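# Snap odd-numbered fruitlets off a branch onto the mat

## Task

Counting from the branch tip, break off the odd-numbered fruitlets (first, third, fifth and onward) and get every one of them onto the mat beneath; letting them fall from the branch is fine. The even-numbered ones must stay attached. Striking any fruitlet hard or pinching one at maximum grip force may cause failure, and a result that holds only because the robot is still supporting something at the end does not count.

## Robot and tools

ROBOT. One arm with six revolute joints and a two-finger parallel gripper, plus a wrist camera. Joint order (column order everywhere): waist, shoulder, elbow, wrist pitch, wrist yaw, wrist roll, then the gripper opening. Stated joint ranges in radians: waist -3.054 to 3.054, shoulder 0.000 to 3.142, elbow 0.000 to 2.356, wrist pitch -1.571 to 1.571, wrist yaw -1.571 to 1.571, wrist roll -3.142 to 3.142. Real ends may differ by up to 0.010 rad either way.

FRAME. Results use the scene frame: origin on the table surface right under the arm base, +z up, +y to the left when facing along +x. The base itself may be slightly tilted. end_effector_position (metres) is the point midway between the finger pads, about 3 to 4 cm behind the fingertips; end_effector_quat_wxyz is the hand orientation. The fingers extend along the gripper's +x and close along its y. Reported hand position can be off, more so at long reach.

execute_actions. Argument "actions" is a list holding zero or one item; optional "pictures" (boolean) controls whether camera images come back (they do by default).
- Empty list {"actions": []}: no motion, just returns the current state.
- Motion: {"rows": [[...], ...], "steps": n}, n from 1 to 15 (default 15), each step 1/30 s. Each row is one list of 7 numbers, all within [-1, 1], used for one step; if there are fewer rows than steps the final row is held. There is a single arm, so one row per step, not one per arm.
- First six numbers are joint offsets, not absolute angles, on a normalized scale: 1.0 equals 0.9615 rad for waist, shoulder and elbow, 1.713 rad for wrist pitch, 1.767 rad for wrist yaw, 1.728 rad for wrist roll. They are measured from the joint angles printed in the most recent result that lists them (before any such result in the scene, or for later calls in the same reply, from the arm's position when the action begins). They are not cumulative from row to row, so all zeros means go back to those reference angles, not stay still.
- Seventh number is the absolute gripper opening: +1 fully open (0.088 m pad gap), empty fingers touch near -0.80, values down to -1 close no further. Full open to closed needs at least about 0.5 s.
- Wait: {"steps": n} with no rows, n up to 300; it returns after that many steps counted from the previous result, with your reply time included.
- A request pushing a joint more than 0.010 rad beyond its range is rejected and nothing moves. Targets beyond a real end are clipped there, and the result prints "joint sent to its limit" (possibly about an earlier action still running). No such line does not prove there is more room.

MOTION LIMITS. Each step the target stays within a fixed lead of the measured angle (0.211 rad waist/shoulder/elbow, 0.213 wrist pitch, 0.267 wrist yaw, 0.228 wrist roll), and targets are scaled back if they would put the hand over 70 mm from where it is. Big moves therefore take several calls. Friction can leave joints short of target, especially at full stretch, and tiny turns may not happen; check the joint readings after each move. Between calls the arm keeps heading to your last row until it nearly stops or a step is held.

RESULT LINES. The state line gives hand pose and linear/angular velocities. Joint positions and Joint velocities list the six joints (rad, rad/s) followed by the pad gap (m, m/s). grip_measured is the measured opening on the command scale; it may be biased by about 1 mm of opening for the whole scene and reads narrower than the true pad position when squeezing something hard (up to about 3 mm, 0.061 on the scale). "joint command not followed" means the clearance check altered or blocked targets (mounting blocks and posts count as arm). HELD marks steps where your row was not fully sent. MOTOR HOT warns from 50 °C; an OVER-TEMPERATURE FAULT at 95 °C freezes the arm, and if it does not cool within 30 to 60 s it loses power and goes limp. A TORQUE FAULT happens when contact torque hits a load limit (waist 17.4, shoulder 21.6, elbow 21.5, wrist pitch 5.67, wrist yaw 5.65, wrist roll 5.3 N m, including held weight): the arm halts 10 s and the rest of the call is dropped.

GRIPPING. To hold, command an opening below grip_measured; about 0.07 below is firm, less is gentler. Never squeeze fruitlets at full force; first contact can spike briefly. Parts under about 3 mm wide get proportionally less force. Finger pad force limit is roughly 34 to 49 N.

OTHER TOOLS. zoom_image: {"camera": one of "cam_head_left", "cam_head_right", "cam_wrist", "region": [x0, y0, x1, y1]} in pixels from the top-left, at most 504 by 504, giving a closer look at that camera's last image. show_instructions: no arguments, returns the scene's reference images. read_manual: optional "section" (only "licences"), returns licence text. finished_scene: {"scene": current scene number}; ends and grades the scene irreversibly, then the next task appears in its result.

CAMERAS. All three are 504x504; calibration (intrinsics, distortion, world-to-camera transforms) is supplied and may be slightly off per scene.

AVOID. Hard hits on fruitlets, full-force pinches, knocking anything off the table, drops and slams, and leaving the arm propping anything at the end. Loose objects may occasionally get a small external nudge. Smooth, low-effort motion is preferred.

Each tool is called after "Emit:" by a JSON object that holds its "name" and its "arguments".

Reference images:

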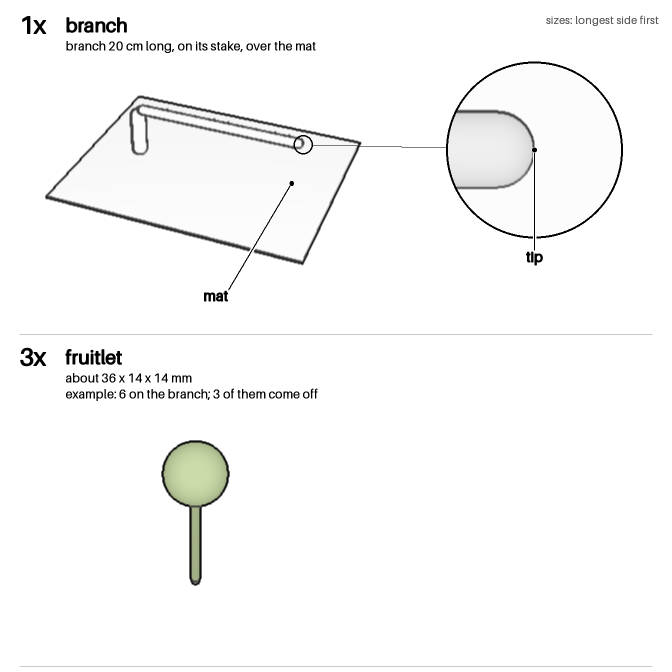

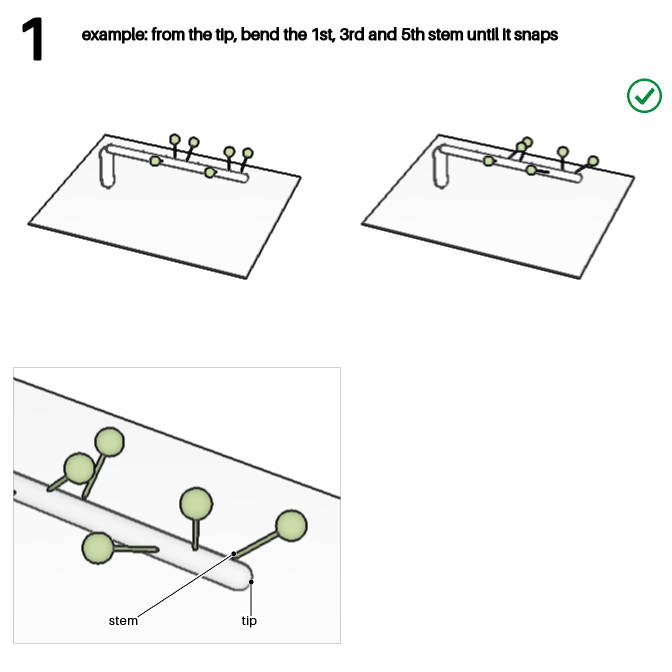

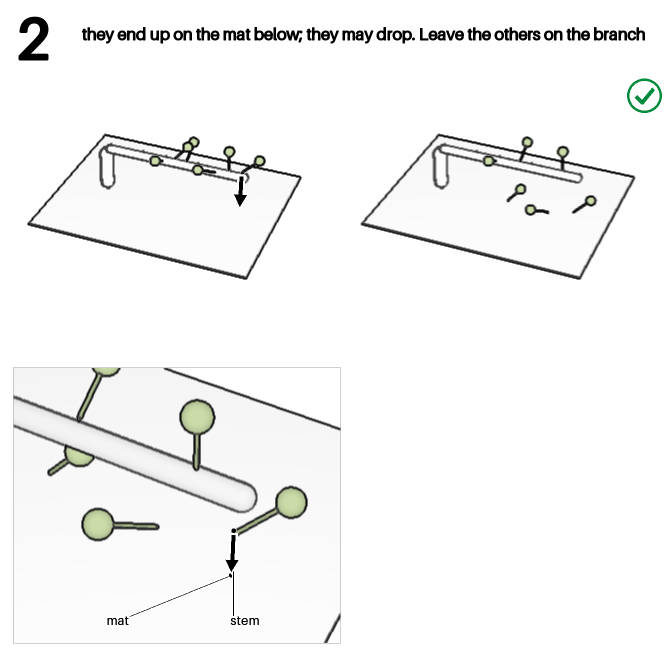

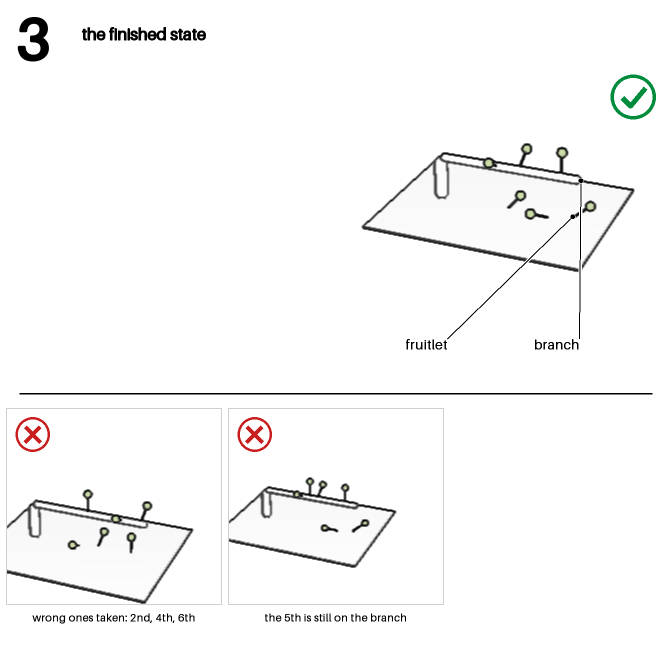

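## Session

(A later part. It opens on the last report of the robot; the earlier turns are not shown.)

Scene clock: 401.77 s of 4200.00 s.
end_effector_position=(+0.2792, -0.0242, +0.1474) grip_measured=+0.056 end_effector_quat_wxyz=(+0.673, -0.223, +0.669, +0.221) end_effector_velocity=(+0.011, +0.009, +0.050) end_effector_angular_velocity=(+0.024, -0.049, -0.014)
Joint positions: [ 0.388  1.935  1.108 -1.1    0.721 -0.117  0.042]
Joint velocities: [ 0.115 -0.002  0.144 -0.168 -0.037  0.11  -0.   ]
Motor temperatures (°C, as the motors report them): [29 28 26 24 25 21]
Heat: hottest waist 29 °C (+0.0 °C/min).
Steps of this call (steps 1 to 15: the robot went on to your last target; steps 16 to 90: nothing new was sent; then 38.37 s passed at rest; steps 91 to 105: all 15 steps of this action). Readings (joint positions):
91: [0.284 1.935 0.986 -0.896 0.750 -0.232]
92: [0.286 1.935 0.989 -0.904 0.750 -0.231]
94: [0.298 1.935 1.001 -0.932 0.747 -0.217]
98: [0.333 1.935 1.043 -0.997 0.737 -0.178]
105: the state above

Emit:
{"name": "execute_actions", "arguments": {"actions": [{"rows": [[-0.002,0.019,0.037,-0.013,-0.001,0.003,0.2],[-0.008,0.037,0.065,-0.016,0,-0.001,0.35],[-0.013,0.056,0.092,-0.018,0.001,-0.004,0.5],[-0.019,0.075,0.119,-0.021,0.002,-0.008,0.65],[-0.025,0.094,0.147,-0.024,0.003,-0.012,0.8],[-0.031,0.112,0.174,-0.026,0.004,-0.016,1],[-0.037,0.131,0.201,-0.029,0.005,-0.02,1],[-0.042,0.15,0.229,-0.032,0.006,-0.023,1],[-0.048,0.169,0.256,-0.035,0.007,-0.027,1],[-0.054,0.187,0.283,-0.037,0.008,-0.031,1],[-0.06,0.206,0.311,-0.04,0.009,-0.035,1],[-0.066,0.225,0.338,-0.043,0.01,-0.039,1],[-0.071,0.244,0.365,-0.045,0.011,-0.042,1],[-0.077,0.262,0.393,-0.048,0.012,-0.046,1],[-0.083,0.281,0.42,-0.051,0.0125,-0.05,1]], "steps": 15}], "pictures": false}}

Emit:
{"name": "execute_actions", "arguments": {"actions": [{"steps": 15}]}}

Scene clock: 416.63 s of 4200.00 s.
end_effector_position=(+0.3490, -0.0202, +0.1509) grip_measured=+0.976 end_effector_quat_wxyz=(+0.673, -0.219, +0.671, +0.219) end_effector_velocity=(+0.158, +0.011, -0.020) end_effector_angular_velocity=(-0.003, +0.033, +0.037)
Joint positions: [ 0.328  2.146  1.438 -1.173  0.737 -0.181  0.087]
Joint velocities: [-0.159  0.53   0.779 -0.154  0.037 -0.212  0.009]
Motor temperatures (°C, as the motors report them): [30 28 27 24 25 21]
Heat: hottest waist 30 °C (+0.0 °C/min).
Steps of this call (steps 1 to 30: the robot went on to your last target; steps 31 to 90: nothing new was sent; then 11.37 s passed at rest; steps 91 to 105: all 15 steps of this action). Readings (joint positions):
91: [0.392 1.935 1.119 -1.119 0.719 -0.107]
92: [0.392 1.940 1.127 -1.124 0.719 -0.107]
94: [0.387 1.960 1.160 -1.127 0.719 -0.113]
98: [0.367 2.022 1.258 -1.141 0.725 -0.136]
105: the state above

Scene clock: 417.13 s of 4200.00 s.
end_effector_position=(+0.3627, -0.0200, +0.1484) grip_measured=+0.991 end_effector_quat_wxyz=(+0.672, -0.218, +0.673, +0.219) end_effector_velocity=(-0.006, -0.000, -0.003) end_effector_angular_velocity=(-0.003, +0.026, +0.027)
Joint positions: [ 0.312  2.191  1.505 -1.185  0.741 -0.198  0.088]
Joint velocities: [-0.002  0.002 -0.007 -0.022 -0.007 -0.007 -0.   ]
Motor temperatures (°C, as the motors report them): [30 28 27 24 25 21]
Heat: hottest waist 30 °C (+0.0 °C/min).
Steps of this call (steps 1 to 15: the robot went on to your last target). Readings (joint positions):
1: [0.323 2.160 1.460 -1.174 0.739 -0.186]
2: [0.319 2.172 1.476 -1.175 0.740 -0.190]
4: [0.314 2.183 1.492 -1.181 0.741 -0.194]
8: [0.312 2.189 1.502 -1.184 0.741 -0.197]
15: the state above
camera_calibration (this result's frames):
cam_wrist: T_world_to_cam=[[0.58203, -0.812834, 0.023297, -0.22353], [-0.777961, -0.548263, 0.306893, 0.260132], [-0.23668, -0.196745, -0.951459, 0.296648], [0, 0, 0, 1]] pos_world=[0.402685, 0.0192918, 0.207623]

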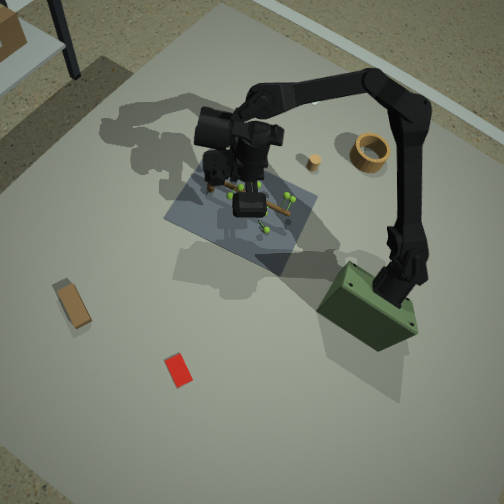

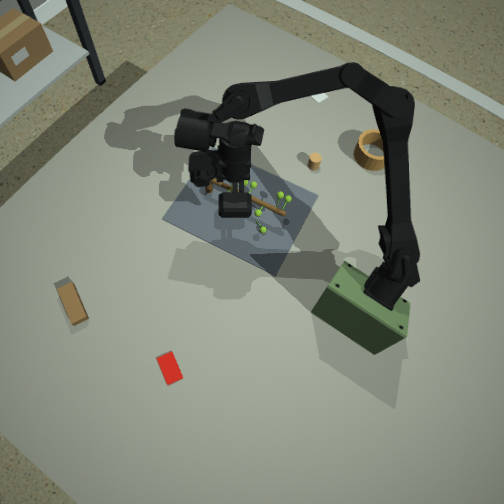

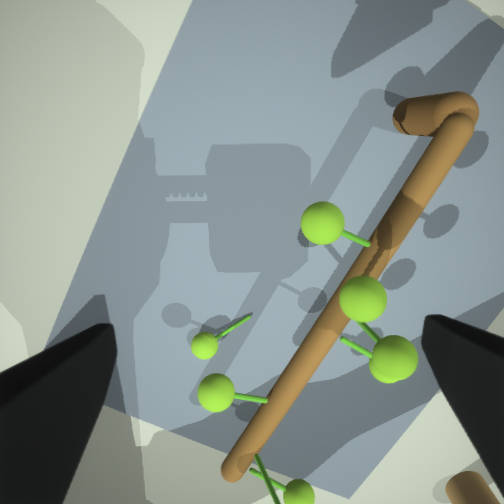

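Emit:
{"name": "execute_actions", "arguments": {"actions": [{"rows": [[-0.008,0.016,-0.008,0.006,0.001,-0.004,1],[-0.011,0.019,-0.012,0.011,0.002,-0.007,1],[-0.015,0.022,-0.016,0.016,0.002,-0.01,1],[-0.018,0.024,-0.021,0.021,0.003,-0.012,1],[-0.022,0.026,-0.026,0.026,0.003,-0.015,1],[-0.025,0.027,-0.031,0.031,0.004,-0.018,1],[-0.029,0.028,-0.036,0.036,0.005,-0.02,1],[-0.032,0.028,-0.041,0.041,0.005,-0.023,1],[-0.036,0.029,-0.046,0.046,0.006,-0.026,1],[-0.039,0.029,-0.051,0.051,0.006,-0.029,1],[-0.043,0.03,-0.056,0.056,0.007,-0.031,1],[-0.046,0.03,-0.061,0.061,0.007,-0.034,1],[-0.05,0.031,-0.066,0.066,0.008,-0.037,1],[-0.053,0.031,-0.071,0.071,0.008,-0.039,1],[-0.057,0.032,-0.076,0.0765,0.009,-0.042,1]], "steps": 15}], "pictures": false}}

Emit:
{"name": "execute_actions", "arguments": {"actions": [{"steps": 12}]}}

Scene clock: 440.63 s of 4200.00 s.
end_effector_position=(+0.3654, -0.0174, +0.1247) grip_measured=+0.992 end_effector_quat_wxyz=(+0.673, -0.219, +0.672, +0.220) end_effector_velocity=(+0.004, -0.003, -0.053) end_effector_angular_velocity=(-0.005, -0.017, -0.007)
Joint positions: [ 0.273  2.207  1.453 -1.079  0.752 -0.254  0.088]
Joint velocities: [-0.1    0.007 -0.139  0.256  0.037 -0.139 -0.   ]
Motor temperatures (°C, as the motors report them): [32 29 28 24 25 21]
Heat: hottest waist 32 °C (+3.0 °C/min).
Steps of this call (steps 1 to 15: the robot went on to your last target; steps 16 to 90: nothing new was sent; then 20.00 s passed at rest; steps 91 to 105: all 15 steps of this action). Readings (joint positions):
91: [0.312 2.192 1.506 -1.185 0.741 -0.199]
92: [0.312 2.192 1.506 -1.183 0.741 -0.201]
94: [0.310 2.194 1.504 -1.168 0.742 -0.206]
98: [0.298 2.201 1.488 -1.138 0.746 -0.222]
105: the state above

Scene clock: 441.03 s of 4200.00 s.
end_effector_position=(+0.3655, -0.0176, +0.1195) grip_measured=+0.992 end_effector_quat_wxyz=(+0.673, -0.218, +0.672, +0.219) end_effector_velocity=(-0.000, +0.003, -0.000) end_effector_angular_velocity=(+0.022, +0.005, +0.015)
Joint positions: [ 0.263  2.209  1.441 -1.057  0.755 -0.265  0.088]
Joint velocities: [-0.002 -0.002 -0.002  0.007 -0.022 -0.022 -0.   ]
Motor temperatures (°C, as the motors report them): [32 29 28 24 25 21]
Heat: hottest waist 32 °C (+3.0 °C/min).
Steps of this call (steps 1 to 12: the robot went on to your last target). Readings (joint positions):
1: [0.269 2.207 1.450 -1.072 0.753 -0.257]
2: [0.267 2.208 1.447 -1.068 0.754 -0.260]
4: [0.264 2.209 1.444 -1.062 0.754 -0.263]
8: [0.263 2.209 1.442 -1.058 0.755 -0.265]
12: the state above
camera_calibration (this result's frames):
cam_wrist: T_world_to_cam=[[0.58241, -0.812545, 0.0238436, -0.222783], [-0.778169, -0.548809, 0.305389, 0.272752], [-0.235057, -0.196416, -0.951929, 0.269834], [0, 0, 0, 1]] pos_world=[0.405424, 0.0216671, 0.178879]

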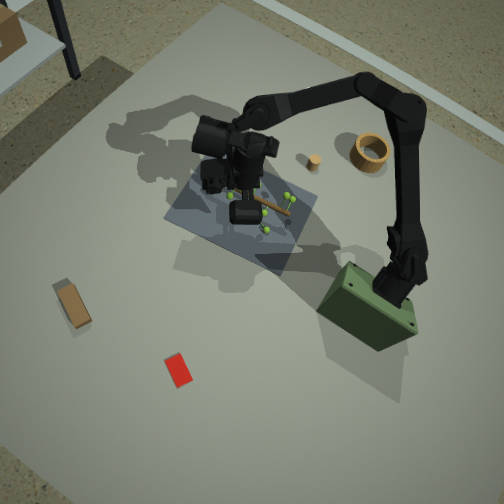

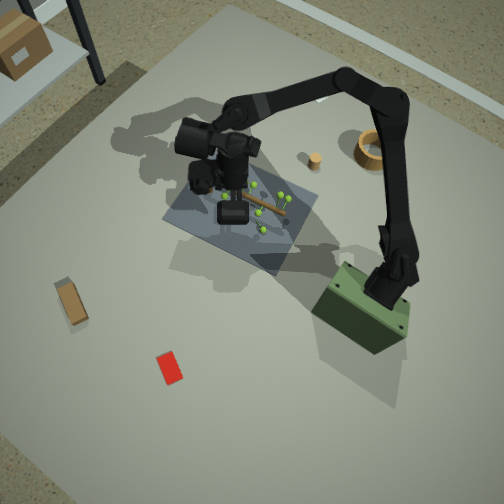

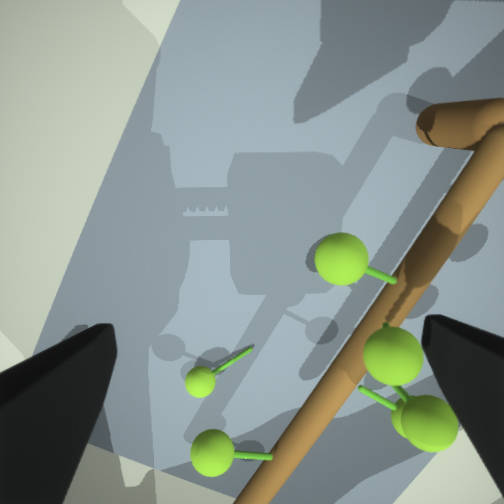

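Emit:
{"name": "execute_actions", "arguments": {"actions": [{"rows": [[0,0,0,0,0,0,0.95],[0,0,0,0,0,0,0.925],[0,0,0,0,0,0,0.9],[0,0,0,0,0,0,0.88],[0,0,0,0,0,0,0.86],[0,0,0,0,0,0,0.84],[0,0,0,0,0,0,0.82],[0,0,0,0,0,0,0.8],[0,0,0,0,0,0,0.78],[0,0,0,0,0,0,0.76],[0,0,0,0,0,0,0.74],[0,0,0,0,0,0,0.72],[0,0,0,0,0,0,0.7],[0,0,0,0,0,0,0.68],[0,0,0,0,0,0,0.66]], "steps": 15}], "pictures": false}}

Emit:
{"name": "execute_actions", "arguments": {"actions": [{"rows": [[0,0,0,0,0,0,0.64],[0,0,0,0,0,0,0.62],[0,0,0,0,0,0,0.6],[0,0,0,0,0,0,0.58],[0,0,0,0,0,0,0.56],[0,0,0,0,0,0,0.54],[0,0,0,0,0,0,0.52],[0,0,0,0,0,0,0.5],[0,0,0,0,0,0,0.48],[0,0,0,0,0,0,0.46],[0,0,0,0,0,0,0.44],[0,0,0,0,0,0,0.42],[0,0,0,0,0,0,0.4],[0,0,0,0,0,0,0.38],[0,0,0,0,0,0,0.36]], "steps": 15}]}}

Scene clock: 455.37 s of 4200.00 s.
end_effector_position=(+0.3656, -0.0174, +0.1197) grip_measured=+0.717 end_effector_quat_wxyz=(+0.673, -0.219, +0.672, +0.220) end_effector_velocity=(-0.003, +0.003, -0.002) end_effector_angular_velocity=(+0.017, +0.018, +0.014)
Joint positions: [ 0.264  2.209  1.441 -1.056  0.755 -0.266  0.074]
Joint velocities: [-0.002  0.002 -0.002 -0.007 -0.022 -0.007 -0.029]
Motor temperatures (°C, as the motors report them): [32 29 27 24 25 21]
Heat: hottest waist 32 °C (+3.0 °C/min).
Steps of this call (steps 1 to 30: the robot went on to your last target; steps 31 to 90: nothing new was sent; then 10.83 s passed at rest; steps 91 to 105: all 15 steps of this action). Readings (joint positions):
91: [0.263 2.209 1.441 -1.056 0.755 -0.266]
92: [0.263 2.209 1.441 -1.056 0.755 -0.266]
94: [0.263 2.209 1.441 -1.056 0.755 -0.266]
98: [0.263 2.209 1.441 -1.056 0.755 -0.266]
105: the state above

Scene clock: 455.87 s of 4200.00 s.
end_effector_position=(+0.3656, -0.0173, +0.1198) grip_measured=+0.417 end_effector_quat_wxyz=(+0.673, -0.219, +0.672, +0.220) end_effector_velocity=(-0.005, -0.001, -0.000) end_effector_angular_velocity=(+0.001, +0.019, +0.035)
Joint positions: [ 0.264  2.209  1.441 -1.056  0.755 -0.266  0.059]
Joint velocities: [-0.002 -0.002 -0.002 -0.022 -0.007 -0.022 -0.029]
Motor temperatures (°C, as the motors report them): [32 29 27 24 25 21]
Heat: hottest waist 32 °C (+3.0 °C/min).
Steps of this call (steps 1 to 15: all 15 steps of this action). Readings (joint positions):
1: [0.264 2.209 1.441 -1.056 0.755 -0.266]
2: [0.264 2.209 1.441 -1.056 0.755 -0.266]
4: [0.264 2.209 1.441 -1.056 0.755 -0.266]
8: [0.264 2.209 1.441 -1.056 0.755 -0.266]
15: the state above
camera_calibration (this result's frames):
cam_wrist: T_world_to_cam=[[0.583136, -0.812008, 0.0243871, -0.222894], [-0.777988, -0.549559, 0.304499, 0.27292], [-0.233854, -0.196537, -0.9522, 0.269787], [0, 0, 0, 1]] pos_world=[0.405396, 0.0220166, 0.179223]

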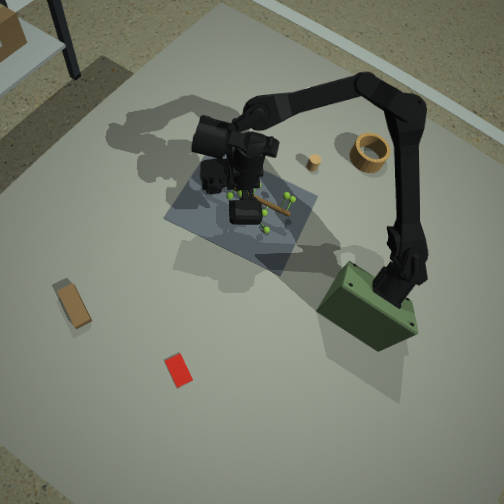

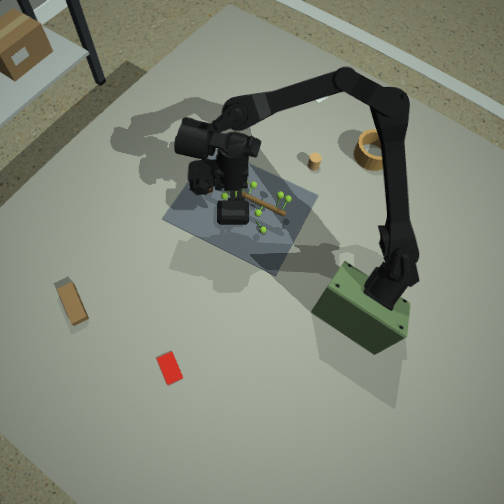

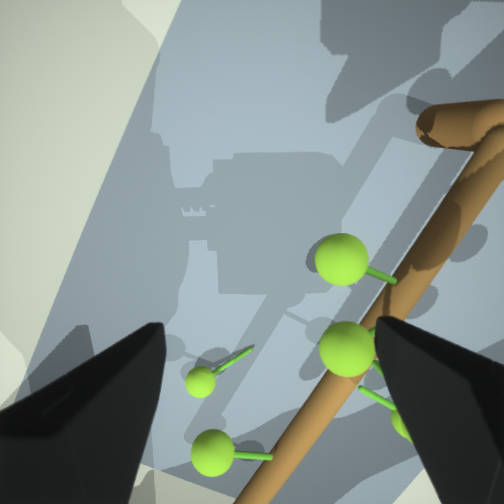

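Emit:
{"name": "execute_actions", "arguments": {"actions": [{"rows": [[-0.007,0,-0.01,0.003,0,-0.003,0.35],[-0.009,0,-0.012,0.005,0.001,-0.004,0.34],[-0.01,0,-0.015,0.007,0.001,-0.005,0.33],[-0.012,0,-0.017,0.009,0.001,-0.006,0.32],[-0.013,0,-0.019,0.012,0.002,-0.007,0.31],[-0.015,0,-0.021,0.014,0.002,-0.009,0.3],[-0.016,0,-0.024,0.016,0.002,-0.01,0.29],[-0.018,0,-0.026,0.018,0.002,-0.011,0.28],[-0.02,0,-0.028,0.02,0.003,-0.012,0.27],[-0.021,0,-0.031,0.022,0.003,-0.013,0.26],[-0.023,0,-0.033,0.024,0.003,-0.014,0.25],[-0.024,0,-0.035,0.027,0.003,-0.015,0.24],[-0.026,0,-0.037,0.029,0.004,-0.016,0.23],[-0.027,0,-0.04,0.031,0.004,-0.017,0.215],[-0.029,0,-0.042,0.033,0.004,-0.0185,0.2]], "steps": 15}], "pictures": false}}

Emit:
{"name": "execute_actions", "arguments": {"actions": [{"steps": 15}]}}

Scene clock: 471.57 s of 4200.00 s.
end_effector_position=(+0.3655, -0.0179, +0.1106) grip_measured=+0.237 end_effector_quat_wxyz=(+0.674, -0.217, +0.671, +0.218) end_effector_velocity=(-0.001, -0.001, -0.022) end_effector_angular_velocity=(+0.019, +0.000, -0.002)
Joint positions: [ 0.246  2.209  1.415 -1.011  0.759 -0.287  0.051]
Joint velocities: [-0.046 -0.002 -0.061  0.11  -0.007 -0.066 -0.018]
Motor temperatures (°C, as the motors report them): [33 30 27 24 25 21]
Heat: hottest waist 33 °C (+3.0 °C/min).
Steps of this call (steps 1 to 15: the robot went on to your last target; steps 16 to 90: nothing new was sent; then 12.20 s passed at rest; steps 91 to 105: all 15 steps of this action). Readings (joint positions):
91: [0.264 2.209 1.441 -1.056 0.755 -0.266]
92: [0.264 2.209 1.441 -1.055 0.755 -0.266]
94: [0.263 2.209 1.439 -1.049 0.755 -0.267]
98: [0.257 2.209 1.431 -1.036 0.756 -0.275]
105: the state above

Scene clock: 472.07 s of 4200.00 s.
end_effector_position=(+0.3654, -0.0182, +0.1085) grip_measured=+0.204 end_effector_quat_wxyz=(+0.674, -0.217, +0.671, +0.218) end_effector_velocity=(-0.005, +0.001, -0.000) end_effector_angular_velocity=(+0.015, +0.024, +0.036)
Joint positions: [ 0.242  2.209  1.41  -1.002  0.76  -0.292  0.049]
Joint velocities: [-0.002 -0.002 -0.002 -0.022 -0.022 -0.022 -0.   ]
Motor temperatures (°C, as the motors report them): [33 30 27 24 25 21]
Heat: hottest waist 33 °C (+3.0 °C/min).
Steps of this call (steps 1 to 15: the robot went on to your last target). Readings (joint positions):
1: [0.245 2.209 1.413 -1.008 0.759 -0.289]
2: [0.243 2.209 1.412 -1.007 0.759 -0.290]
4: [0.242 2.209 1.410 -1.004 0.760 -0.291]
8: [0.242 2.209 1.410 -1.002 0.760 -0.292]
15: the state above
The arm was judged still, so your last target was given up. Only a new action makes it travel on or press farther. Fingers that are still opening or closing keep moving.
camera_calibration (this result's frames):
cam_wrist: T_world_to_cam=[[0.579328, -0.814725, 0.0245522, -0.221886], [-0.781022, -0.546241, 0.302696, 0.277063], [-0.233203, -0.194536, -0.952771, 0.258689], [0, 0, 0, 1]] pos_world=[0.405264, 0.0208912, 0.168053]

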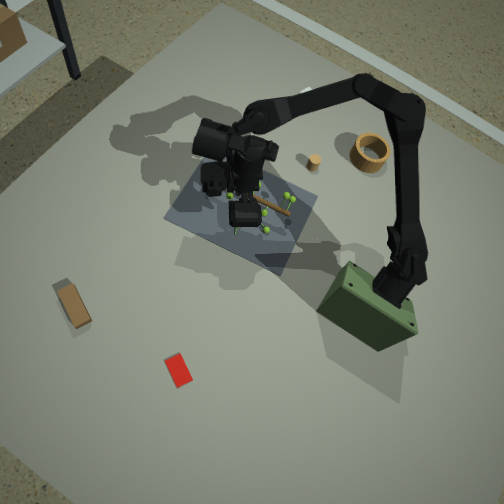

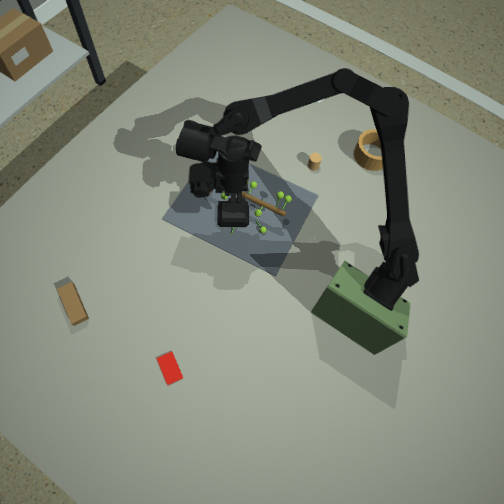

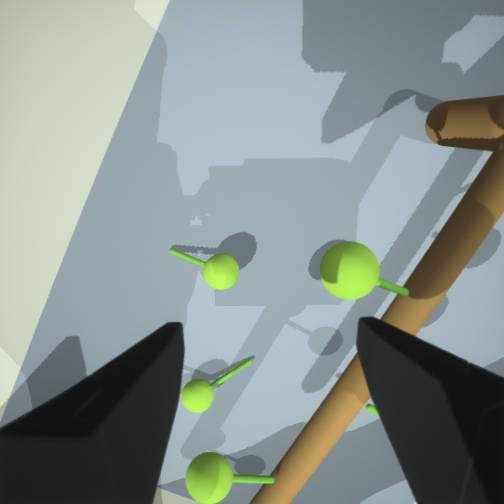

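Emit:
{"name": "execute_actions", "arguments": {"actions": [{"rows": [[0.008,-0.006,0.014,-0.009,-0.001,0.005,0.2],[0.014,-0.007,0.022,-0.018,-0.002,0.009,0.2],[0.02,-0.008,0.031,-0.027,-0.003,0.013,0.2],[0.026,-0.009,0.039,-0.036,-0.004,0.018,0.2],[0.032,-0.01,0.048,-0.045,-0.005,0.022,0.2],[0.038,-0.011,0.056,-0.054,-0.006,0.026,0.2],[0.044,-0.012,0.065,-0.063,-0.006,0.031,0.2],[0.05,-0.013,0.073,-0.072,-0.007,0.035,0.2],[0.056,-0.014,0.082,-0.081,-0.008,0.04,0.2],[0.062,-0.015,0.09,-0.09,-0.009,0.044,0.2],[0.068,-0.016,0.099,-0.099,-0.01,0.048,0.2],[0.075,-0.017,0.108,-0.108,-0.011,0.052,0.2]], "steps": 15}], "pictures": false}}

Scene clock: 552.43 s of 4200.00 s.
end_effector_position=(+0.3635, -0.0167, +0.1454) grip_measured=+0.204 end_effector_quat_wxyz=(+0.671, -0.225, +0.670, +0.224) end_effector_velocity=(+0.003, -0.004, +0.051) end_effector_angular_velocity=(+0.018, -0.043, -0.004)
Joint positions: [ 0.313  2.201  1.502 -1.171  0.744 -0.214  0.049]
Joint velocities: [ 0.081 -0.046  0.1   -0.154 -0.022  0.066 -0.   ]
Motor temperatures (°C, as the motors report them): [35 32 26 24 25 21]
Heat: hottest waist 35 °C (+1.0 °C/min).
Steps of this call (steps 1 to 90: nothing new was sent; then 76.87 s passed at rest; steps 91 to 105: all 15 steps of this action). Readings (joint positions):
91: [0.242 2.209 1.410 -1.002 0.760 -0.292]
92: [0.243 2.209 1.412 -1.008 0.760 -0.292]
94: [0.250 2.209 1.421 -1.031 0.759 -0.283]
98: [0.274 2.208 1.453 -1.085 0.753 -0.255]
105: the state above

Emit:
{"name": "execute_actions", "arguments": {"actions": [{"rows": [[0,-0.012,0.011,-0.009,0,0.035,0.3],[-0.005,-0.015,0.011,-0.009,0,0.063,0.4],[-0.008,-0.018,0.011,-0.01,0.001,0.09,0.5],[-0.011,-0.021,0.011,-0.01,0.001,0.118,0.6],[-0.015,-0.024,0.011,-0.01,0.002,0.146,0.7],[-0.018,-0.027,0.011,-0.011,0.002,0.173,0.8],[-0.021,-0.03,0.011,-0.011,0.003,0.2,0.9],[-0.024,-0.033,0.011,-0.011,0.003,0.229,1],[-0.028,-0.036,0.011,-0.012,0.004,0.256,1],[-0.031,-0.039,0.011,-0.012,0.004,0.284,1],[-0.034,-0.042,0.011,-0.012,0.005,0.312,1],[-0.037,-0.045,0.011,-0.013,0.005,0.339,1],[-0.041,-0.048,0.011,-0.013,0.006,0.367,1],[-0.044,-0.051,0.011,-0.013,0.006,0.395,1],[-0.047,-0.054,0.011,-0.013,0.006,0.422,1]], "steps": 15}], "pictures": false}}

Emit:
{"name": "execute_actions", "arguments": {"actions": [{"steps": 15}]}}

Scene clock: 572.27 s of 4200.00 s.
end_effector_position=(+0.3648, -0.0355, +0.1471) grip_measured=+0.971 end_effector_quat_wxyz=(+0.706, -0.002, +0.708, +0.001) end_effector_velocity=(+0.003, -0.041, -0.003) end_effector_angular_velocity=(+0.024, +0.014, -1.515)
Joint positions: [ 0.282  2.165  1.508 -1.19   0.751  0.388  0.087]
Joint velocities: [-0.09  -0.081  0.002 -0.007 -0.007  1.399  0.011]
Motor temperatures (°C, as the motors report them): [35 33 27 24 25 21]
Heat: hottest waist 35 °C (+1.0 °C/min).
Steps of this call (steps 1 to 30: the robot went on to your last target; steps 31 to 90: nothing new was sent; then 16.33 s passed at rest; steps 91 to 105: all 15 steps of this action). Readings (joint positions):
91: [0.317 2.199 1.508 -1.185 0.742 -0.197]
92: [0.317 2.199 1.508 -1.185 0.742 -0.175]
94: [0.315 2.197 1.508 -1.185 0.742 -0.110]
98: [0.306 2.187 1.508 -1.186 0.745 0.059]
105: the state above

Scene clock: 572.77 s of 4200.00 s.
end_effector_position=(+0.3651, -0.0398, +0.1468) grip_measured=+0.991 end_effector_quat_wxyz=(+0.704, +0.045, +0.707, -0.045) end_effector_velocity=(-0.004, -0.003, -0.000) end_effector_angular_velocity=(-0.013, +0.014, -0.009)
Joint positions: [ 0.273  2.157  1.508 -1.19   0.753  0.509  0.088]
Joint velocities: [-0.002 -0.002 -0.002 -0.022  0.007  0.022 -0.   ]
Motor temperatures (°C, as the motors report them): [35 33 27 24 25 21]
Heat: hottest waist 35 °C (+1.0 °C/min).
Steps of this call (steps 1 to 15: the robot went on to your last target). Readings (joint positions):
1: [0.279 2.163 1.508 -1.190 0.752 0.425]
2: [0.276 2.160 1.508 -1.190 0.753 0.450]
4: [0.273 2.158 1.508 -1.190 0.753 0.480]
8: [0.273 2.157 1.508 -1.190 0.753 0.503]
15: the state above
camera_calibration (this result's frames):
cam_wrist: T_world_to_cam=[[-0.134228, -0.990609, 0.0260123, 0.0129633], [-0.94096, 0.135645, 0.310151, 0.33791], [-0.310767, 0.0171546, -0.950331, 0.327237], [0, 0, 0, 1]] pos_world=[0.421394, -0.0386079, 0.205843]

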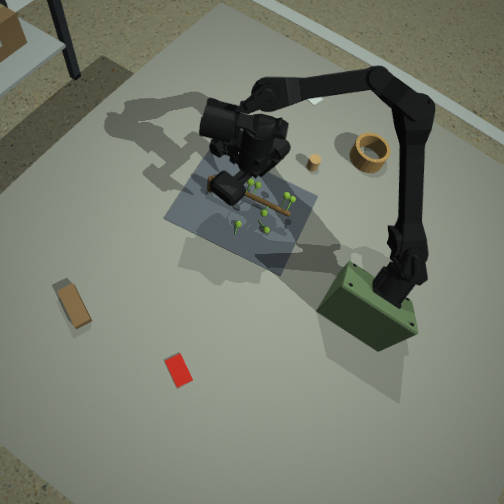

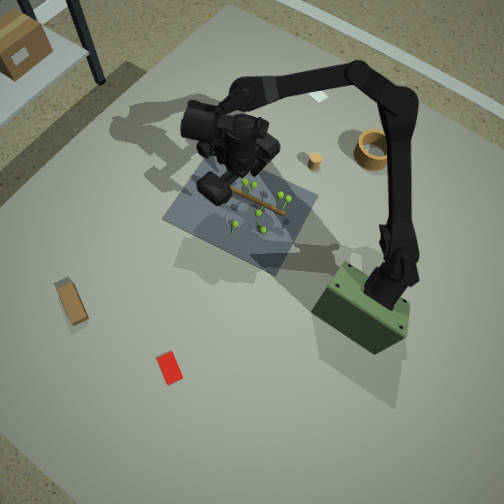

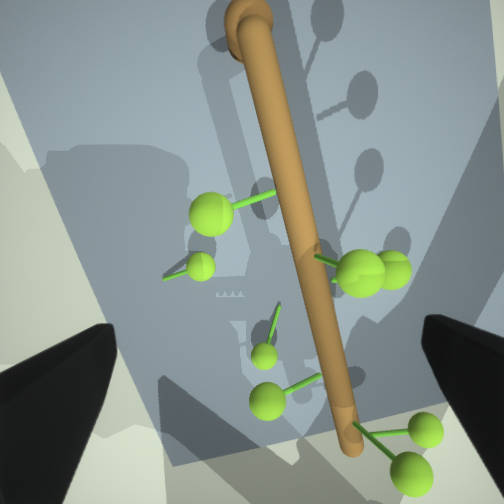

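Emit:
{"name": "execute_actions", "arguments": {"actions": [{"rows": [[-0.011,0,-0.013,0.006,0.001,-0.005,1],[-0.015,0,-0.019,0.011,0.002,-0.008,1],[-0.019,0,-0.024,0.017,0.002,-0.011,1],[-0.023,0,-0.03,0.022,0.003,-0.014,1],[-0.026,0,-0.036,0.027,0.003,-0.017,1],[-0.03,0,-0.042,0.033,0.004,-0.02,1],[-0.034,0,-0.047,0.038,0.004,-0.023,1],[-0.038,0,-0.053,0.043,0.005,-0.026,1],[-0.042,0,-0.059,0.049,0.005,-0.029,1],[-0.045,0,-0.065,0.054,0.006,-0.032,1],[-0.049,0,-0.07,0.059,0.006,-0.035,1],[-0.053,0,-0.076,0.065,0.007,-0.038,1],[-0.057,0,-0.082,0.07,0.007,-0.041,1],[-0.061,0,-0.088,0.075,0.008,-0.044,1],[-0.0645,0,-0.0935,0.0805,0.0085,-0.0475,1]], "steps": 15}], "pictures": false}}

Emit:
{"name": "execute_actions", "arguments": {"actions": [{"steps": 12}]}}

Scene clock: 596.87 s of 4200.00 s.
end_effector_position=(+0.3656, -0.0410, +0.1227) grip_measured=+0.992 end_effector_quat_wxyz=(+0.705, +0.046, +0.706, -0.045) end_effector_velocity=(-0.010, -0.003, -0.060) end_effector_angular_velocity=(+0.009, +0.030, +0.053)
Joint positions: [ 0.226  2.157  1.441 -1.078  0.763  0.446  0.088]
Joint velocities: [-0.115 -0.002 -0.173  0.242  0.007 -0.183  0.   ]
Motor temperatures (°C, as the motors report them): [35 34 28 24 25 21]
Heat: hottest waist 35 °C (+1.0 °C/min).
Steps of this call (steps 1 to 15: the robot went on to your last target; steps 16 to 90: nothing new was sent; then 20.60 s passed at rest; steps 91 to 105: all 15 steps of this action). Readings (joint positions):
91: [0.273 2.157 1.508 -1.190 0.753 0.510]
92: [0.272 2.157 1.506 -1.188 0.753 0.510]
94: [0.268 2.157 1.501 -1.173 0.754 0.503]
98: [0.253 2.157 1.480 -1.141 0.757 0.483]
105: the state above

Scene clock: 597.27 s of 4200.00 s.
end_effector_position=(+0.3652, -0.0415, +0.1175) grip_measured=+0.992 end_effector_quat_wxyz=(+0.705, +0.045, +0.707, -0.045) end_effector_velocity=(-0.002, -0.000, -0.000) end_effector_angular_velocity=(+0.005, +0.009, +0.025)
Joint positions: [ 0.216  2.157  1.426 -1.055  0.766  0.433  0.088]
Joint velocities: [-0.002 -0.002 -0.002 -0.007 -0.007 -0.022 -0.   ]
Motor temperatures (°C, as the motors report them): [35 34 28 24 25 21]
Heat: hottest waist 35 °C (+1.0 °C/min).
Steps of this call (steps 1 to 12: the robot went on to your last target). Readings (joint positions):
1: [0.223 2.157 1.436 -1.071 0.764 0.442]
2: [0.220 2.157 1.433 -1.066 0.765 0.439]
4: [0.216 2.157 1.428 -1.061 0.765 0.436]
8: [0.216 2.157 1.427 -1.056 0.766 0.433]
12: the state above
camera_calibration (this result's frames):
cam_wrist: T_world_to_cam=[[-0.135264, -0.990498, 0.0248487, 0.0126272], [-0.941125, 0.136282, 0.309372, 0.347498], [-0.309819, 0.0184611, -0.950616, 0.299212], [0, 0, 0, 1]] pos_world=[0.421449, -0.0403744, 0.176616]

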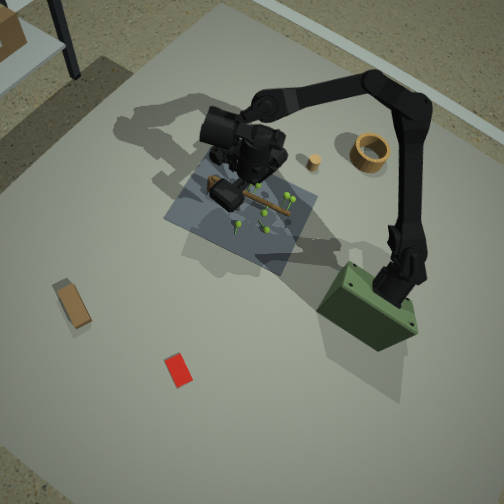

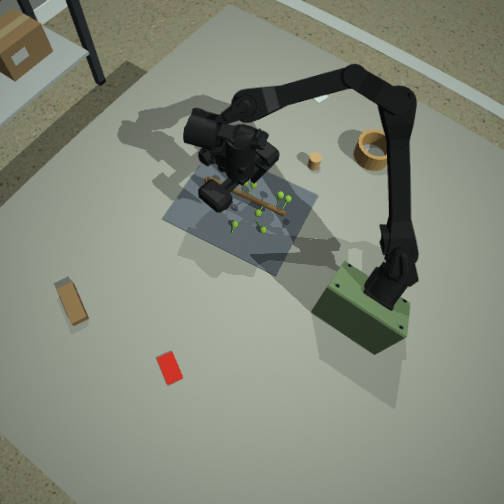

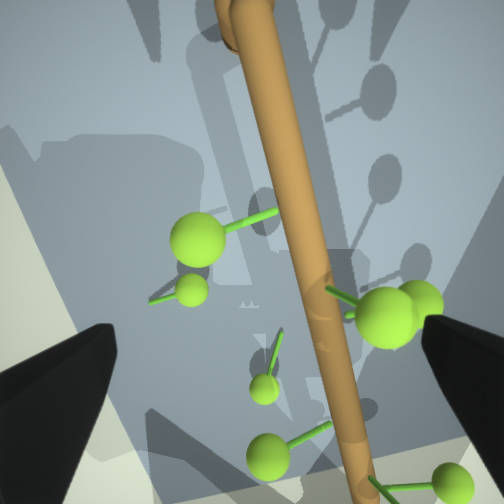

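Emit:
{"name": "execute_actions", "arguments": {"actions": [{"rows": [[-0.008,0.012,-0.011,0.008,0.001,-0.004,1],[-0.01,0.013,-0.014,0.011,0.001,-0.006,1],[-0.013,0.014,-0.017,0.015,0.002,-0.008,1],[-0.015,0.014,-0.019,0.018,0.002,-0.009,1],[-0.017,0.015,-0.022,0.021,0.002,-0.011,1],[-0.02,0.016,-0.025,0.025,0.002,-0.013,1],[-0.022,0.017,-0.028,0.028,0.003,-0.015,1],[-0.024,0.017,-0.03,0.031,0.003,-0.016,1],[-0.027,0.018,-0.033,0.034,0.003,-0.018,1],[-0.029,0.019,-0.036,0.038,0.003,-0.02,1],[-0.031,0.02,-0.039,0.041,0.004,-0.022,1],[-0.034,0.021,-0.042,0.044,0.004,-0.024,1],[-0.036,0.021,-0.044,0.047,0.004,-0.025,1],[-0.038,0.022,-0.047,0.051,0.004,-0.027,1],[-0.0405,0.023,-0.05,0.054,0.0045,-0.029,1]], "steps": 15}], "pictures": false}}

Emit:
{"name": "execute_actions", "arguments": {"actions": [{"steps": 12}]}}

Scene clock: 615.80 s of 4200.00 s.
end_effector_position=(+0.3675, -0.0413, +0.1033) grip_measured=+0.992 end_effector_quat_wxyz=(+0.707, +0.049, +0.704, -0.047) end_effector_velocity=(+0.001, +0.001, -0.035) end_effector_angular_velocity=(+0.006, -0.004, -0.001)
Joint positions: [ 0.188  2.163  1.394 -0.979  0.771  0.396  0.088]
Joint velocities: [-0.066  0.017 -0.081  0.168  0.007 -0.095 -0.   ]
Motor temperatures (°C, as the motors report them): [36 33 27 24 25 21]
Heat: hottest waist 36 °C (+1.0 °C/min).
Steps of this call (steps 1 to 30: the robot went on to your last target; steps 31 to 90: nothing new was sent; then 15.03 s passed at rest; steps 91 to 105: all 15 steps of this action). Readings (joint positions):
91: [0.216 2.157 1.426 -1.053 0.766 0.432]
92: [0.216 2.157 1.425 -1.049 0.766 0.431]
94: [0.214 2.157 1.422 -1.039 0.766 0.427]
98: [0.205 2.158 1.413 -1.018 0.768 0.417]
105: the state above

Scene clock: 616.20 s of 4200.00 s.
end_effector_position=(+0.3675, -0.0412, +0.1001) grip_measured=+0.992 end_effector_quat_wxyz=(+0.707, +0.049, +0.704, -0.047) end_effector_velocity=(-0.002, -0.002, -0.000) end_effector_angular_velocity=(-0.008, +0.005, -0.004)
Joint positions: [ 0.183  2.165  1.387 -0.965  0.772  0.388  0.088]
Joint velocities: [-0.002 -0.002 -0.002 -0.007  0.007  0.007 -0.   ]
Motor temperatures (°C, as the motors report them): [36 33 27 24 25 21]
Heat: hottest waist 36 °C (+1.0 °C/min).
Steps of this call (steps 1 to 12: the robot went on to your last target). Readings (joint positions):
1: [0.187 2.164 1.392 -0.975 0.771 0.393]
2: [0.185 2.165 1.390 -0.972 0.771 0.392]
4: [0.183 2.165 1.388 -0.968 0.772 0.390]
8: [0.183 2.165 1.387 -0.965 0.772 0.388]
12: the state above
camera_calibration (this result's frames):
cam_wrist: T_world_to_cam=[[-0.1432, -0.989462, 0.0214285, 0.0170136], [-0.942291, 0.14293, 0.302753, 0.356386], [-0.302626, 0.0231625, -0.952828, 0.28112], [0, 0, 0, 1]] pos_world=[0.42333, -0.0406155, 0.159598]

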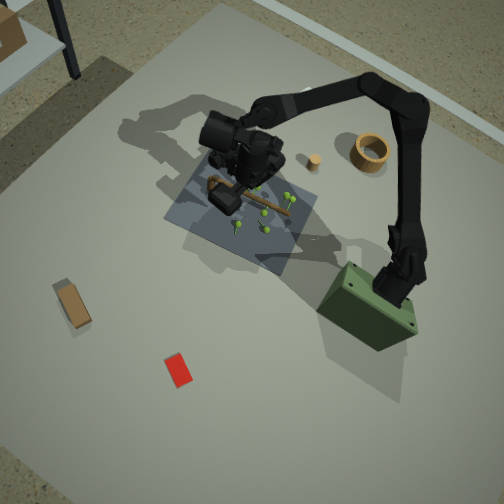

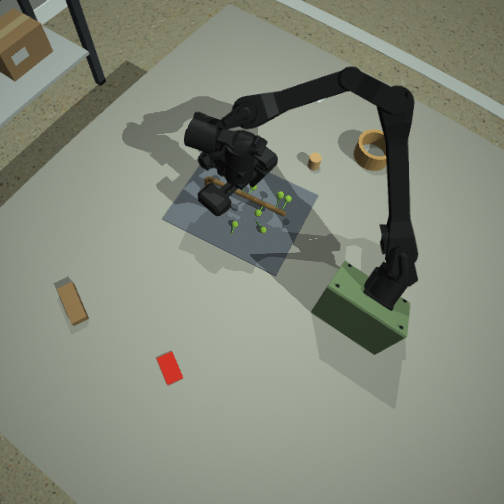

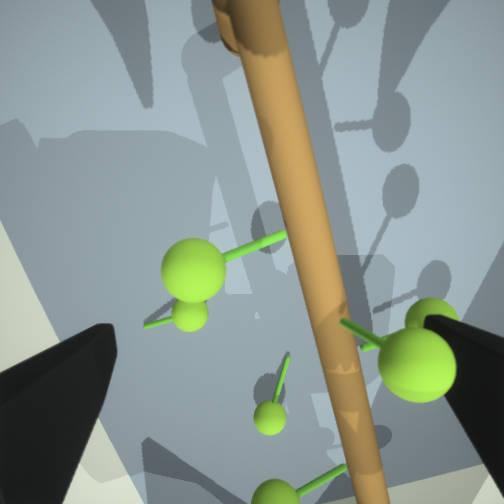

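Emit:
{"name": "execute_actions", "arguments": {"actions": [{"rows": [[-0.007,0.013,-0.01,0.004,0.001,-0.004,1],[-0.009,0.013,-0.012,0.006,0.001,-0.005,1],[-0.01,0.014,-0.014,0.008,0.001,-0.006,1],[-0.012,0.014,-0.016,0.01,0.001,-0.008,1],[-0.013,0.015,-0.017,0.013,0.002,-0.009,0.95],[-0.015,0.015,-0.019,0.015,0.002,-0.01,0.945],[-0.016,0.016,-0.021,0.017,0.002,-0.011,0.94],[-0.018,0.016,-0.023,0.019,0.002,-0.013,0.935],[-0.02,0.017,-0.025,0.021,0.002,-0.014,0.93],[-0.021,0.017,-0.027,0.023,0.003,-0.015,0.925],[-0.023,0.018,-0.029,0.025,0.003,-0.016,0.92],[-0.024,0.018,-0.03,0.028,0.003,-0.017,0.915],[-0.026,0.019,-0.032,0.03,0.003,-0.019,0.91],[-0.027,0.019,-0.034,0.032,0.003,-0.02,0.905],[-0.029,0.02,-0.036,0.034,0.003,-0.021,0.9]], "steps": 15}], "pictures": false}}

Emit:
{"name": "execute_actions", "arguments": {"actions": [{"steps": 15}]}}

Scene clock: 629.33 s of 4200.00 s.
end_effector_position=(+0.3681, -0.0413, +0.0908) grip_measured=+0.918 end_effector_quat_wxyz=(+0.708, +0.050, +0.703, -0.047) end_effector_velocity=(-0.005, -0.000, -0.024) end_effector_angular_velocity=(+0.009, +0.022, +0.021)
Joint positions: [ 0.165  2.17   1.366 -0.918  0.775  0.362  0.084]
Joint velocities: [-0.046  0.012 -0.051  0.081 -0.007 -0.066 -0.008]
Motor temperatures (°C, as the motors report them): [36 32 27 24 25 21]
Heat: hottest waist 36 °C (+1.0 °C/min).
Steps of this call (steps 1 to 30: the robot went on to your last target; steps 31 to 90: nothing new was sent; then 9.63 s passed at rest; steps 91 to 105: all 15 steps of this action). Readings (joint positions):
91: [0.183 2.165 1.387 -0.964 0.772 0.387]
92: [0.183 2.165 1.386 -0.962 0.772 0.387]
94: [0.182 2.165 1.384 -0.957 0.772 0.384]
98: [0.176 2.166 1.378 -0.943 0.773 0.376]
105: the state above

Scene clock: 629.83 s of 4200.00 s.
end_effector_position=(+0.3680, -0.0413, +0.0886) grip_measured=+0.904 end_effector_quat_wxyz=(+0.708, +0.050, +0.703, -0.047) end_effector_velocity=(-0.000, +0.003, -0.000) end_effector_angular_velocity=(+0.023, +0.001, +0.001)
Joint positions: [ 0.161  2.171  1.361 -0.909  0.775  0.357  0.083]
Joint velocities: [-0.002 -0.002 -0.002  0.007 -0.022 -0.007 -0.   ]
Motor temperatures (°C, as the motors report them): [36 32 27 24 25 21]
Heat: hottest waist 36 °C (+1.0 °C/min).
Steps of this call (steps 1 to 15: the robot went on to your last target). Readings (joint positions):
1: [0.163 2.170 1.364 -0.915 0.775 0.360]
2: [0.162 2.170 1.363 -0.913 0.775 0.359]
4: [0.161 2.171 1.362 -0.911 0.775 0.358]
8: [0.161 2.171 1.361 -0.909 0.775 0.357]
15: the state above
The arm was judged still, so your last target was given up. Only a new action makes it travel on or press farther. Fingers that are still opening or closing keep moving.
camera_calibration (this result's frames):
cam_wrist: T_world_to_cam=[[-0.145013, -0.989217, 0.0205129, 0.0179158], [-0.94267, 0.144429, 0.300854, 0.360645], [-0.300572, 0.024291, -0.95345, 0.269651], [0, 0, 0, 1]] pos_world=[0.423617, -0.040915, 0.14823]

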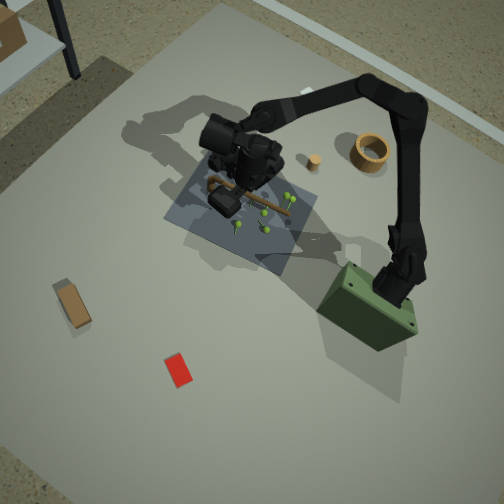

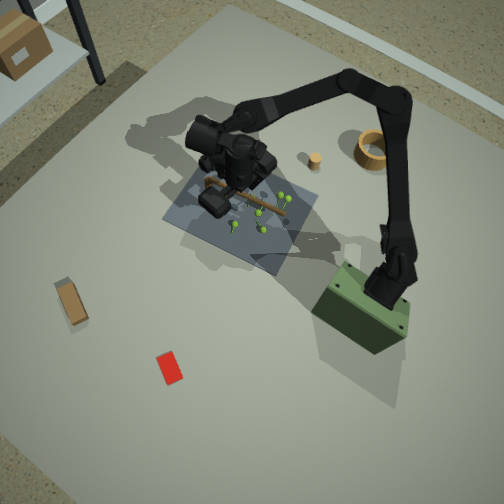

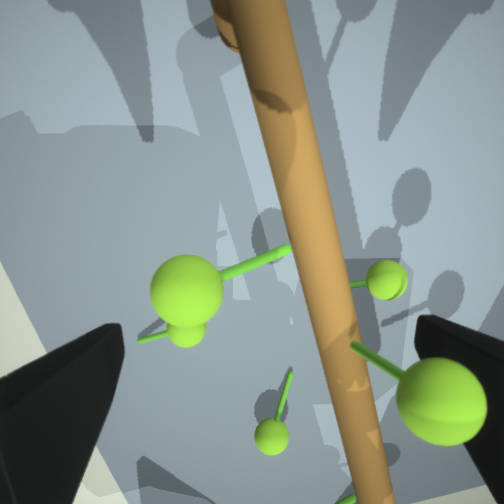

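Emit:
{"name": "execute_actions", "arguments": {"actions": [{"rows": [[0.004,-0.006,0.014,-0.011,-0.001,0.006,1],[0.012,-0.008,0.024,-0.022,-0.002,0.012,1],[0.02,-0.01,0.034,-0.033,-0.002,0.018,1],[0.028,-0.012,0.044,-0.044,-0.003,0.023,1],[0.036,-0.014,0.054,-0.055,-0.004,0.029,1],[0.044,-0.016,0.064,-0.066,-0.005,0.035,1],[0.052,-0.018,0.074,-0.077,-0.006,0.041,1],[0.06,-0.02,0.084,-0.088,-0.006,0.047,1],[0.068,-0.021,0.095,-0.099,-0.007,0.053,1],[0.076,-0.022,0.106,-0.11,-0.008,0.059,1],[0.084,-0.022,0.117,-0.121,-0.009,0.065,1],[0.092,-0.022,0.128,-0.132,-0.01,0.07,1],[0.1,-0.022,0.139,-0.143,-0.01,0.076,1],[0.108,-0.022,0.15,-0.154,-0.011,0.082,1],[0.116,-0.022,0.161,-0.164,-0.012,0.088,1]], "steps": 15}], "pictures": false}}

Emit:
{"name": "execute_actions", "arguments": {"actions": [{"steps": 10}], "pictures": false}}

Scene clock: 649.73 s of 4200.00 s.
end_effector_position=(+0.3671, -0.0402, +0.1370) grip_measured=+0.991 end_effector_quat_wxyz=(+0.706, +0.044, +0.705, -0.045) end_effector_velocity=(-0.007, +0.002, +0.118) end_effector_angular_velocity=(-0.007, +0.011, +0.024)
Joint positions: [ 0.254  2.159  1.484 -1.14   0.76   0.477  0.088]
Joint velocities: [ 0.222 -0.017  0.31  -0.549 -0.051  0.286 -0.   ]
Motor temperatures (°C, as the motors report them): [36 32 27 24 25 21]
Heat: hottest waist 36 °C (+1.0 °C/min).
Steps of this call (steps 1 to 90: nothing new was sent; then 16.40 s passed at rest; steps 91 to 105: all 15 steps of this action). Readings (joint positions):
91: [0.161 2.171 1.361 -0.910 0.775 0.357]
92: [0.161 2.171 1.364 -0.918 0.775 0.358]
94: [0.168 2.171 1.374 -0.946 0.775 0.371]
98: [0.197 2.168 1.410 -1.011 0.769 0.407]
105: the state above

Scene clock: 650.07 s of 4200.00 s.
end_effector_position=(+0.3664, -0.0397, +0.1480) grip_measured=+0.992 end_effector_quat_wxyz=(+0.707, +0.043, +0.704, -0.044) end_effector_velocity=(-0.001, -0.001, +0.000) end_effector_angular_velocity=(+0.006, +0.006, +0.007)
Joint positions: [ 0.275  2.156  1.509 -1.186  0.756  0.503  0.088]
Joint velocities: [-0.002 -0.002  0.002 -0.007 -0.007 -0.007 -0.   ]
Motor temperatures (°C, as the motors report them): [36 32 27 24 25 21]
Heat: hottest waist 36 °C (+1.0 °C/min).
Steps of this call (steps 1 to 10: the robot went on to your last target). Readings (joint positions):
1: [0.261 2.159 1.492 -1.155 0.759 0.485]
2: [0.267 2.157 1.498 -1.164 0.758 0.491]
4: [0.274 2.156 1.506 -1.176 0.757 0.497]
8: [0.275 2.156 1.509 -1.185 0.756 0.502]
10: the state above


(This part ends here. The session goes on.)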